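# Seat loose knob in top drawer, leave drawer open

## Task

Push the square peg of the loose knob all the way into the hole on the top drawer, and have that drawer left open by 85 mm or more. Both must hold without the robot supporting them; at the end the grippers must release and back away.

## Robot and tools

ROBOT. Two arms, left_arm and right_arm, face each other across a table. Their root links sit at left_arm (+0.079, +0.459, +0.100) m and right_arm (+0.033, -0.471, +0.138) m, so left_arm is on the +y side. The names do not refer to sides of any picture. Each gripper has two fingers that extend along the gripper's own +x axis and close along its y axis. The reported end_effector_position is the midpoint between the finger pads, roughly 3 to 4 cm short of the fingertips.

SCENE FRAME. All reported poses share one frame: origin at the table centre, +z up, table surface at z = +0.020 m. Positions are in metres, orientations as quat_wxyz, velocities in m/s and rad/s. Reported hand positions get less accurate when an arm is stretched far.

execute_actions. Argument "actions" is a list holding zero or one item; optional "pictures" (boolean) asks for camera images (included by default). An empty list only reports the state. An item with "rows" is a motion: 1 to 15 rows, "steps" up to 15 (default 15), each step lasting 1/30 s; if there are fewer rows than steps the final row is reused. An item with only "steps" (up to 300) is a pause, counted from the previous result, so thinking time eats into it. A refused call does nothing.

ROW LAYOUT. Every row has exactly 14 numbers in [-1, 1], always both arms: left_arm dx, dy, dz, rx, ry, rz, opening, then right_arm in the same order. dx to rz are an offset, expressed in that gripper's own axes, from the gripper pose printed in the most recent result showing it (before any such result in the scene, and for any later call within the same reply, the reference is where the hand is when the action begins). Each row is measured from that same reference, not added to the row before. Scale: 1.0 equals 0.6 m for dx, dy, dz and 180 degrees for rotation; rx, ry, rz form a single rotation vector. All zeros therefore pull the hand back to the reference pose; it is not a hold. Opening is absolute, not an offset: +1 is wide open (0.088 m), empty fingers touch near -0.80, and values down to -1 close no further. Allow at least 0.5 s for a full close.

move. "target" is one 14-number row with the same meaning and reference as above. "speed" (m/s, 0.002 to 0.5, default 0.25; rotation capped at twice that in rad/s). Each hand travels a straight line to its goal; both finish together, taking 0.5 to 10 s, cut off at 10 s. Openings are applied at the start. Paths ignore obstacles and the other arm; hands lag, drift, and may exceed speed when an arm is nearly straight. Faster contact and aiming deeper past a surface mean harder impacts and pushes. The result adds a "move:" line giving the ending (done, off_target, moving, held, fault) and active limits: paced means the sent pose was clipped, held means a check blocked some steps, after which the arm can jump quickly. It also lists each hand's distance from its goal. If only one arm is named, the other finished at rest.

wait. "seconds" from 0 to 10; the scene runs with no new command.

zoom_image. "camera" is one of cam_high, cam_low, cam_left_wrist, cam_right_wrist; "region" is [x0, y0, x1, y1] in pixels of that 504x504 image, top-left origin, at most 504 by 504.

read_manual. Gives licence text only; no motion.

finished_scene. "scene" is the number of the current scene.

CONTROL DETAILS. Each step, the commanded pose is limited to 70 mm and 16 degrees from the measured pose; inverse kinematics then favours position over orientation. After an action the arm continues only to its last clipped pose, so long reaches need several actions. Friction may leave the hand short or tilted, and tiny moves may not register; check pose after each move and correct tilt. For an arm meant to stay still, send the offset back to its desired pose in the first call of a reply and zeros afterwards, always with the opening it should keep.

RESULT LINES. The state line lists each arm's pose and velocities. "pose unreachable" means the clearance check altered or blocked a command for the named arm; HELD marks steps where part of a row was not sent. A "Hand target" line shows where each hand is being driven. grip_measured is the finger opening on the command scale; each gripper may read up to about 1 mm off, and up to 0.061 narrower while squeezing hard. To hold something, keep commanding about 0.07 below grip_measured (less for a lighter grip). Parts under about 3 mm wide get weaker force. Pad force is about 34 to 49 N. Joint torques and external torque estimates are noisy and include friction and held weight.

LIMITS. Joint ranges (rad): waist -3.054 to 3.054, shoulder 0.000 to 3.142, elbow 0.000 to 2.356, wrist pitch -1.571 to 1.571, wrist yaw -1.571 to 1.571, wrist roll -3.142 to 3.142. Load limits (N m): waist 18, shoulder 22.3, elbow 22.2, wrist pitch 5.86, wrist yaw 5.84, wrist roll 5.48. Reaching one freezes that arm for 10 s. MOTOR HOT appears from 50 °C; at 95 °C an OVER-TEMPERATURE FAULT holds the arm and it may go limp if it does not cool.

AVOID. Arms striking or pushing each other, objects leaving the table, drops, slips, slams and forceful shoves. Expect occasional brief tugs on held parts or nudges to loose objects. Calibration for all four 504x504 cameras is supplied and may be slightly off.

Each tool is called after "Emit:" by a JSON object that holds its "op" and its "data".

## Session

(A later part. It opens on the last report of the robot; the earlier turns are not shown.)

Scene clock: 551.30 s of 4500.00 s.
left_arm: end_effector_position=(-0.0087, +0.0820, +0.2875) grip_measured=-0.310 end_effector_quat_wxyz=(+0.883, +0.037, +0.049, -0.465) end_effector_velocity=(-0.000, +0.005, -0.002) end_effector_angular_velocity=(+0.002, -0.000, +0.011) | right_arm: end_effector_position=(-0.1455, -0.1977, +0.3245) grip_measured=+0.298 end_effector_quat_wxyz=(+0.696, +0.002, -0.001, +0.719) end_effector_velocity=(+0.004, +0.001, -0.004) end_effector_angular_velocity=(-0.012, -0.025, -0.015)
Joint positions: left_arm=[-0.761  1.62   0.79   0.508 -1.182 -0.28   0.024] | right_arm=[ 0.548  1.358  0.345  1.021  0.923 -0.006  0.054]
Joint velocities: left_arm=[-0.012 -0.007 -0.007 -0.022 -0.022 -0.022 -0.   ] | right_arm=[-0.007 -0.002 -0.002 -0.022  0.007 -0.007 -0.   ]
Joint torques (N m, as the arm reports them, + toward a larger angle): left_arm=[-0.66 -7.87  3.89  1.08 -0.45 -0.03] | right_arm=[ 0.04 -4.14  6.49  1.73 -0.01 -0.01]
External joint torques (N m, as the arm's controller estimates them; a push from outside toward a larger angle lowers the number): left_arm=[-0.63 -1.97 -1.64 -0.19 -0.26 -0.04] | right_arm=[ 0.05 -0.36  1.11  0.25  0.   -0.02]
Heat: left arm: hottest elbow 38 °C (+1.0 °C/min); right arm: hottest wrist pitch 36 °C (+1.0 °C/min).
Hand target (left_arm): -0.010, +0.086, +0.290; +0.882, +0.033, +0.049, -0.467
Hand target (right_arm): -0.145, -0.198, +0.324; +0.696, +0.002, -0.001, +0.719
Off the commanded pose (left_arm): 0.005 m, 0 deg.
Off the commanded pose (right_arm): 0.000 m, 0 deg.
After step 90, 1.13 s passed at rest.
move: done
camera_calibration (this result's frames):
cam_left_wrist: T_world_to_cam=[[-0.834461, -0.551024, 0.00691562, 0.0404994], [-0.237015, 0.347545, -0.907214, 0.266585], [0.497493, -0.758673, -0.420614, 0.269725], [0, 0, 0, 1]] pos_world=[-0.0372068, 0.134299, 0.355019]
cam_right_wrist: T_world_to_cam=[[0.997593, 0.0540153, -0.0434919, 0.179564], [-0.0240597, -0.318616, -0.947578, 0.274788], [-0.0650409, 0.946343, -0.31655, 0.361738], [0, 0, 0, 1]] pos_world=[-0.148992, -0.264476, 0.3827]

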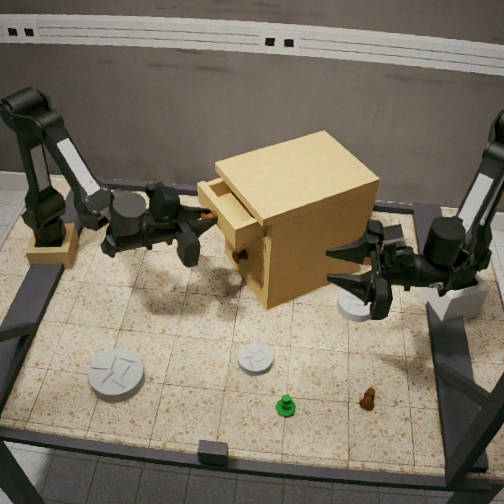

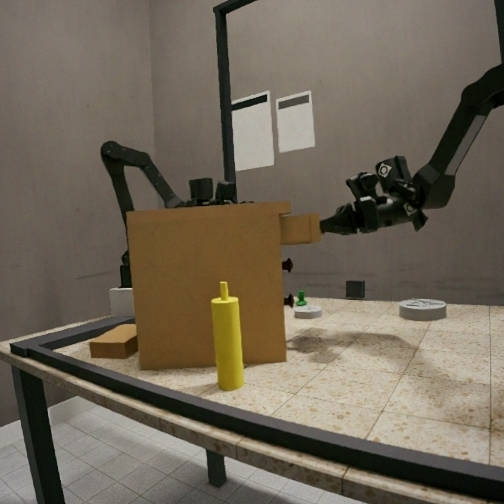

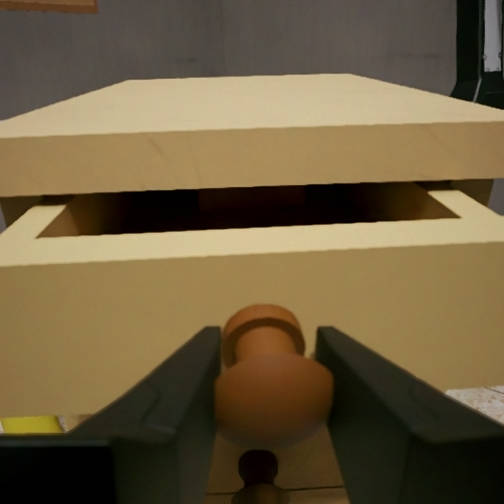

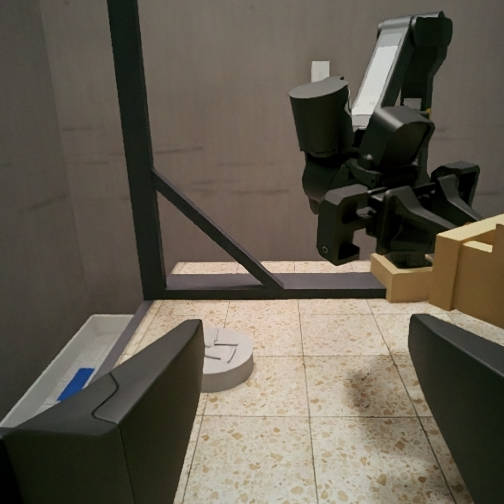

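Emit:
{"op": "move", "data": {"target": [-0.041,0,-0.002,-0.004,0,0,-0.39,0,0,0,0,0,0,0.3], "speed": 0.02}}

Emit:
{"op": "zoom_image", "data": {"camera": "cam_left_wrist", "region": [200,200,330,340]}}

Emit:
{"op": "zoom_image", "data": {"camera": "cam_low", "region": [270,190,370,280]}}

Scene clock: 556.57 s of 4500.00 s.
left_arm: end_effector_position=(-0.0212, +0.0981, +0.2867) grip_measured=-0.310 end_effector_quat_wxyz=(+0.885, +0.035, +0.052, -0.462) end_effector_velocity=(-0.002, +0.002, -0.003) end_effector_angular_velocity=(+0.007, +0.007, -0.011) | right_arm: end_effector_position=(-0.1455, -0.1977, +0.3245) grip_measured=+0.298 end_effector_quat_wxyz=(+0.696, +0.002, -0.001, +0.719) end_effector_velocity=(+0.000, +0.000, -0.001) end_effector_angular_velocity=(-0.004, -0.013, +0.005)
Joint positions: left_arm=[-0.826  1.598  0.788  0.412 -1.247 -0.366  0.024] | right_arm=[ 0.548  1.358  0.345  1.021  0.923 -0.006  0.054]
Joint velocities: left_arm=[-0.007 -0.007 -0.007 -0.022  0.007 -0.022 -0.   ] | right_arm=[-0.002 -0.002 -0.002 -0.007 -0.007 -0.007 -0.   ]
Joint torques (N m, as the arm reports them, + toward a larger angle): left_arm=[-0.81 -7.83  3.99  0.96 -0.49 -0.05] | right_arm=[ 0.03 -4.13  6.5   1.73  0.   -0.01]
External joint torques (N m, as the arm's controller estimates them; a push from outside toward a larger angle lowers the number): left_arm=[-0.86 -2.17 -1.48 -0.23 -0.24 -0.06] | right_arm=[ 0.02 -0.33  1.1   0.24  0.01 -0.02]
Heat: left arm: hottest elbow 38 °C (+0.0 °C/min); right arm: hottest wrist pitch 36 °C (+1.0 °C/min).
Hand target (left_arm): -0.022, +0.102, +0.289; +0.883, +0.031, +0.052, -0.465
Hand target (right_arm): -0.145, -0.198, +0.324; +0.696, +0.002, -0.001, +0.719
Off the commanded pose (left_arm): 0.005 m, 0 deg.
Off the commanded pose (right_arm): 0.000 m, 0 deg.
After step 90, 0.77 s passed at rest.
move: done
camera_calibration (this result's frames):
cam_left_wrist: T_world_to_cam=[[-0.83091, -0.556255, 0.0129727, 0.0378063], [-0.245335, 0.345345, -0.905841, 0.256989], [0.499399, -0.755855, -0.423419, 0.288343], [0, 0, 0, 1]] pos_world=[-0.0495363, 0.150226, 0.354391]
cam_right_wrist: T_world_to_cam=[[0.997593, 0.0540153, -0.0434919, 0.179564], [-0.0240597, -0.318616, -0.947578, 0.274788], [-0.0650409, 0.946343, -0.31655, 0.361738], [0, 0, 0, 1]] pos_world=[-0.148992, -0.264476, 0.3827]

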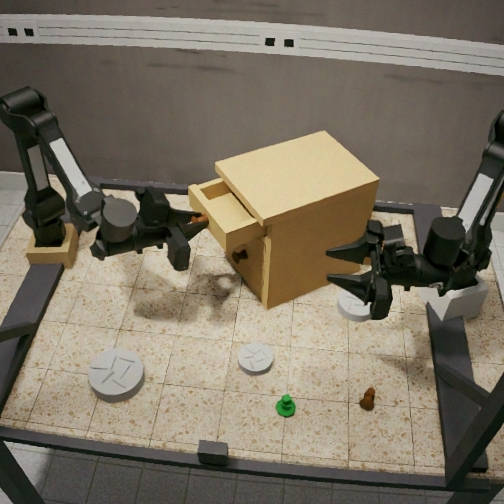

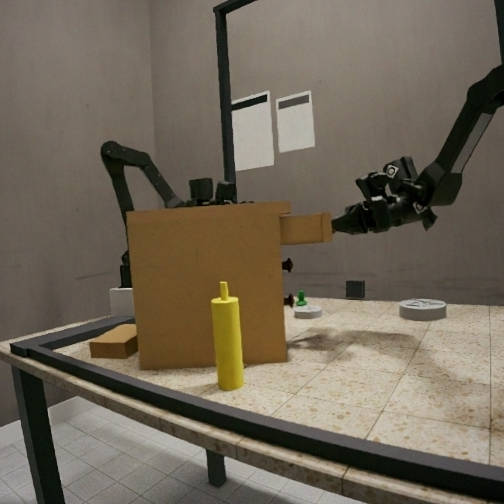

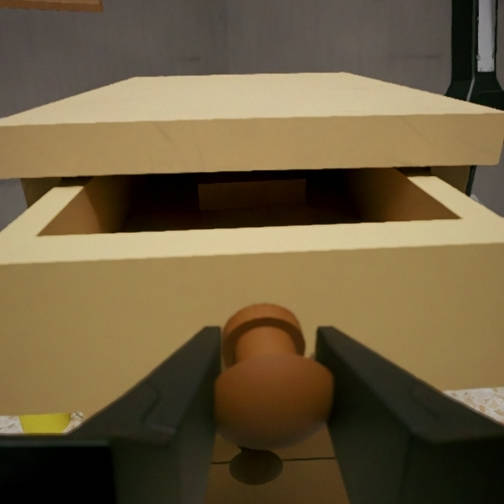

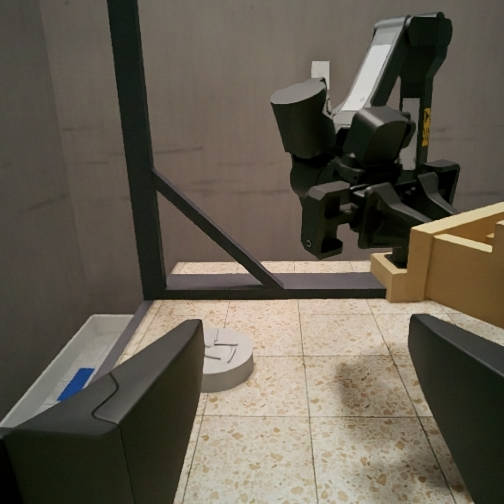

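Region (200, 200, 330, 340) of cam_left_wrist's 504x504 image, scaled by 3.600, with more detail than that image has; it fills the left 468 columns of this view, and the rest is white.

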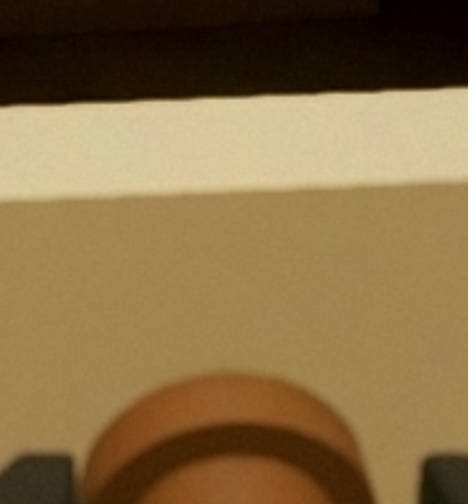

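Region (270, 190, 370, 280) of cam_low's 504x504 image, scaled by 5.040, with more detail than that image has; it fills the top 454 rows of this view, and the rest is white.

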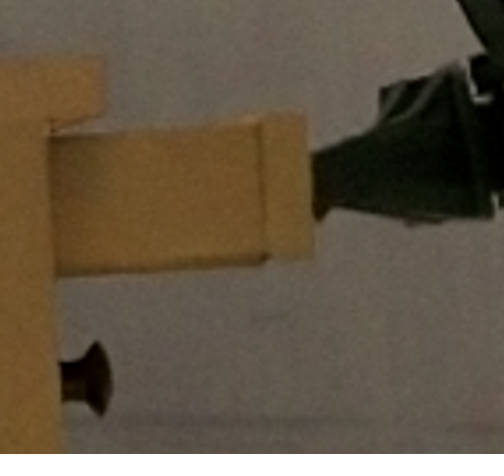

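Emit:
{"op": "move", "data": {"target": [0,0,0,0,0,0,0.3,0,0,0,0,0,0,0.3]}}

Emit:
{"op": "move", "data": {"target": [-0.07,0.0,0.03,0,0,0,0.3,-0.1,0,0,0,0,0,0.3], "speed": 0.12}}

Emit:
{"op": "zoom_image", "data": {"camera": "cam_low", "region": [270,190,370,280]}}

Scene clock: 561.87 s of 4500.00 s.
left_arm: end_effector_position=(-0.0213, +0.0983, +0.2867) grip_measured=+0.295 end_effector_quat_wxyz=(+0.885, +0.035, +0.052, -0.462) end_effector_velocity=(+0.002, +0.001, -0.000) end_effector_angular_velocity=(-0.000, -0.001, +0.010) | right_arm: end_effector_position=(-0.1455, -0.1977, +0.3245) grip_measured=+0.298 end_effector_quat_wxyz=(+0.696, +0.002, -0.001, +0.719) end_effector_velocity=(-0.001, +0.001, -0.001) end_effector_angular_velocity=(-0.004, +0.001, +0.005)
Joint positions: left_arm=[-0.827  1.598  0.788  0.411 -1.248 -0.367  0.053] | right_arm=[ 0.548  1.358  0.345  1.021  0.923 -0.006  0.054]
Joint velocities: left_arm=[ 0.002 -0.002 -0.002 -0.007 -0.007 -0.007  0.001] | right_arm=[-0.002  0.002  0.002 -0.007 -0.007  0.007 -0.   ]
Joint torques (N m, as the arm reports them, + toward a larger angle): left_arm=[ 0.03 -5.86  5.14  1.33 -0.24  0.07] | right_arm=[ 0.   -4.14  6.49  1.73  0.01 -0.01]
External joint torques (N m, as the arm's controller estimates them; a push from outside toward a larger angle lowers the number): left_arm=[-0.01 -0.12 -0.4   0.11  0.01  0.06] | right_arm=[ 0.   -0.32  1.08  0.23  0.01 -0.02]
Heat: left arm: hottest shoulder 38 °C (+1.0 °C/min); right arm: hottest wrist pitch 36 °C (+1.0 °C/min).
Hand target (left_arm): -0.021, +0.098, +0.287; +0.885, +0.035, +0.052, -0.462
Hand target (right_arm): -0.145, -0.198, +0.324; +0.696, +0.002, -0.001, +0.719
Off the commanded pose (left_arm): 0.000 m, 0 deg.
Off the commanded pose (right_arm): 0.000 m, 0 deg.
After step 90, 1.60 s passed at rest.
move: done
camera_calibration (this result's frames):
cam_left_wrist: T_world_to_cam=[[-0.830838, -0.556364, 0.0129447, 0.037859], [-0.245443, 0.345453, -0.90577, 0.256817], [0.499466, -0.755725, -0.423571, 0.288587], [0, 0, 0, 1]] pos_world=[-0.0496509, 0.150437, 0.354365]
cam_right_wrist: T_world_to_cam=[[0.997593, 0.0540153, -0.0434919, 0.179564], [-0.0240597, -0.318616, -0.947578, 0.274788], [-0.0650409, 0.946343, -0.31655, 0.361738], [0, 0, 0, 1]] pos_world=[-0.148992, -0.264476, 0.3827]

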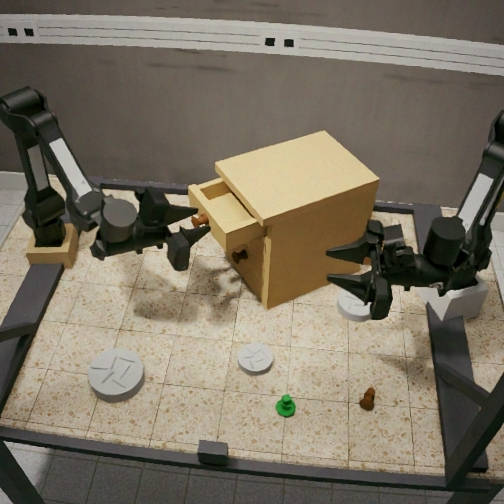

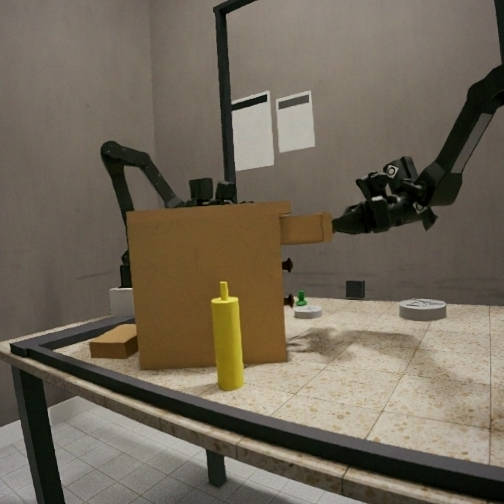

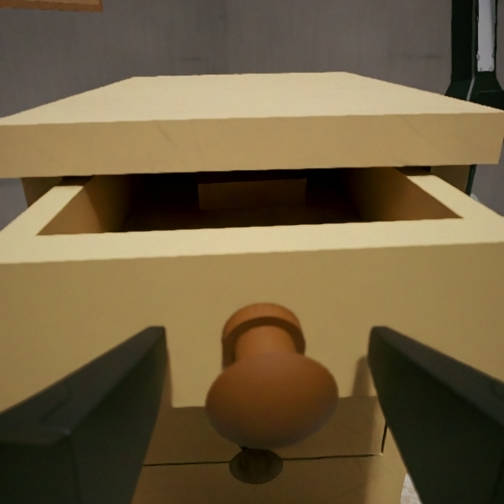

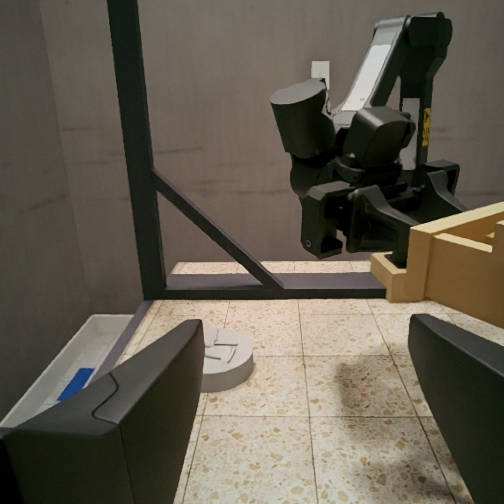

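Scene clock: 562.90 s of 4500.00 s.
left_arm: end_effector_position=(-0.0425, +0.1300, +0.3009) grip_measured=+0.297 end_effector_quat_wxyz=(+0.884, +0.048, +0.048, -0.462) end_effector_velocity=(-0.002, +0.001, +0.003) end_effector_angular_velocity=(-0.013, +0.026, +0.009) | right_arm: end_effector_position=(-0.1462, -0.2556, +0.3277) grip_measured=+0.298 end_effector_quat_wxyz=(+0.694, +0.008, +0.001, +0.720) end_effector_velocity=(-0.000, -0.003, +0.001) end_effector_angular_velocity=(+0.001, -0.020, +0.005)
Joint positions: left_arm=[-0.951  1.531  0.854  0.033 -1.354 -0.592  0.054] | right_arm=[ 0.807  1.206  0.261  0.972  1.179 -0.012  0.054]
Joint velocities: left_arm=[-0.007  0.002  0.032 -0.081 -0.007 -0.081 -0.   ] | right_arm=[ 0.012 -0.012 -0.002 -0.007  0.007 -0.022 -0.   ]
Joint torques (N m, as the arm reports them, + toward a larger angle): left_arm=[-0.4  -6.98  6.54  0.86 -0.66 -0.04] | right_arm=[ 0.26 -3.57  5.    1.42  0.19 -0.14]
External joint torques (N m, as the arm's controller estimates them; a push from outside toward a larger angle lowers the number): left_arm=[-0.36 -1.53  0.75 -0.23 -0.27 -0.05] | right_arm=[ 0.26 -0.78 -0.53  0.07  0.21 -0.15]
Heat: left arm: hottest shoulder 38 °C (+1.0 °C/min); right arm: hottest wrist pitch 36 °C (+1.0 °C/min).
Hand target (left_arm): -0.044, +0.131, +0.310; +0.884, +0.034, +0.051, -0.463
Hand target (right_arm): -0.144, -0.257, +0.324; +0.696, +0.002, -0.002, +0.718
Off the commanded pose (left_arm): 0.009 m, 2 deg.
Off the commanded pose (right_arm): 0.005 m, 1 deg.
move: off_target (left_arm)
camera_calibration (this result's frames):
cam_left_wrist: T_world_to_cam=[[-0.83236, -0.554061, -0.0138805, 0.0454496], [-0.227486, 0.364374, -0.90304, 0.250975], [0.505397, -0.748497, -0.429332, 0.330201], [0, 0, 0, 1]] pos_world=[-0.0719588, 0.180888, 0.369038]
cam_right_wrist: T_world_to_cam=[[0.996833, 0.0572818, -0.0551611, 0.188101], [-0.0344594, -0.313999, -0.948798, 0.259391], [-0.0716693, 0.947694, -0.311031, 0.415106], [0, 0, 0, 1]] pos_world=[-0.148817, -0.322719, 0.385596]

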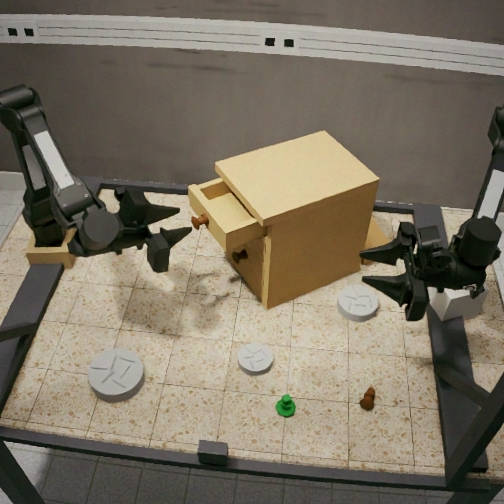

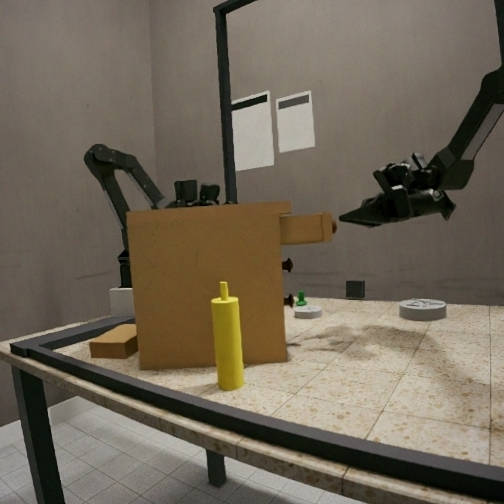

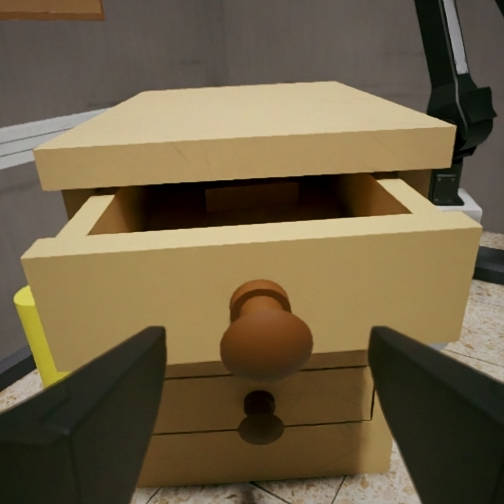

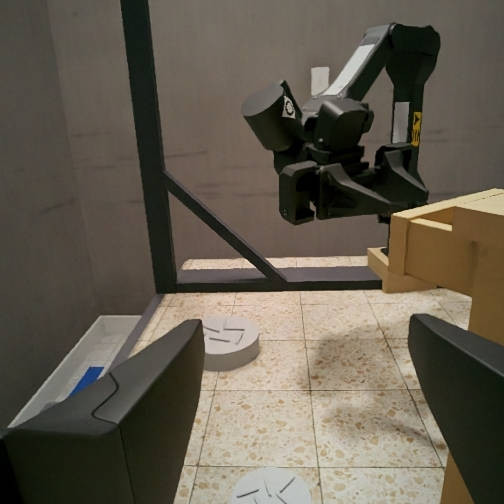

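Region (270, 190, 370, 280) of cam_low's 504x504 image, scaled by 5.040, with more detail than that image has; it fills the top 454 rows of this view, and the rest is white.

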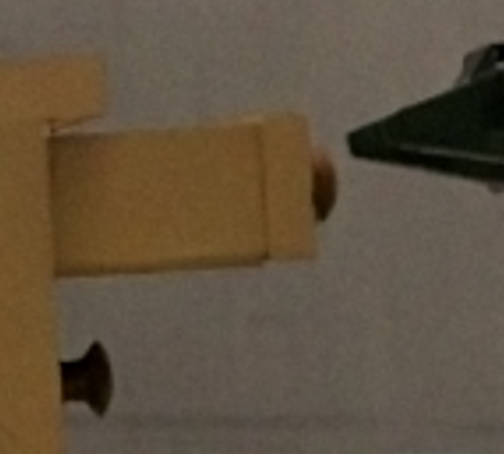

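Emit:
{"op": "finished_scene", "data": {"scene": 1}}

The scene is finished: the task was done.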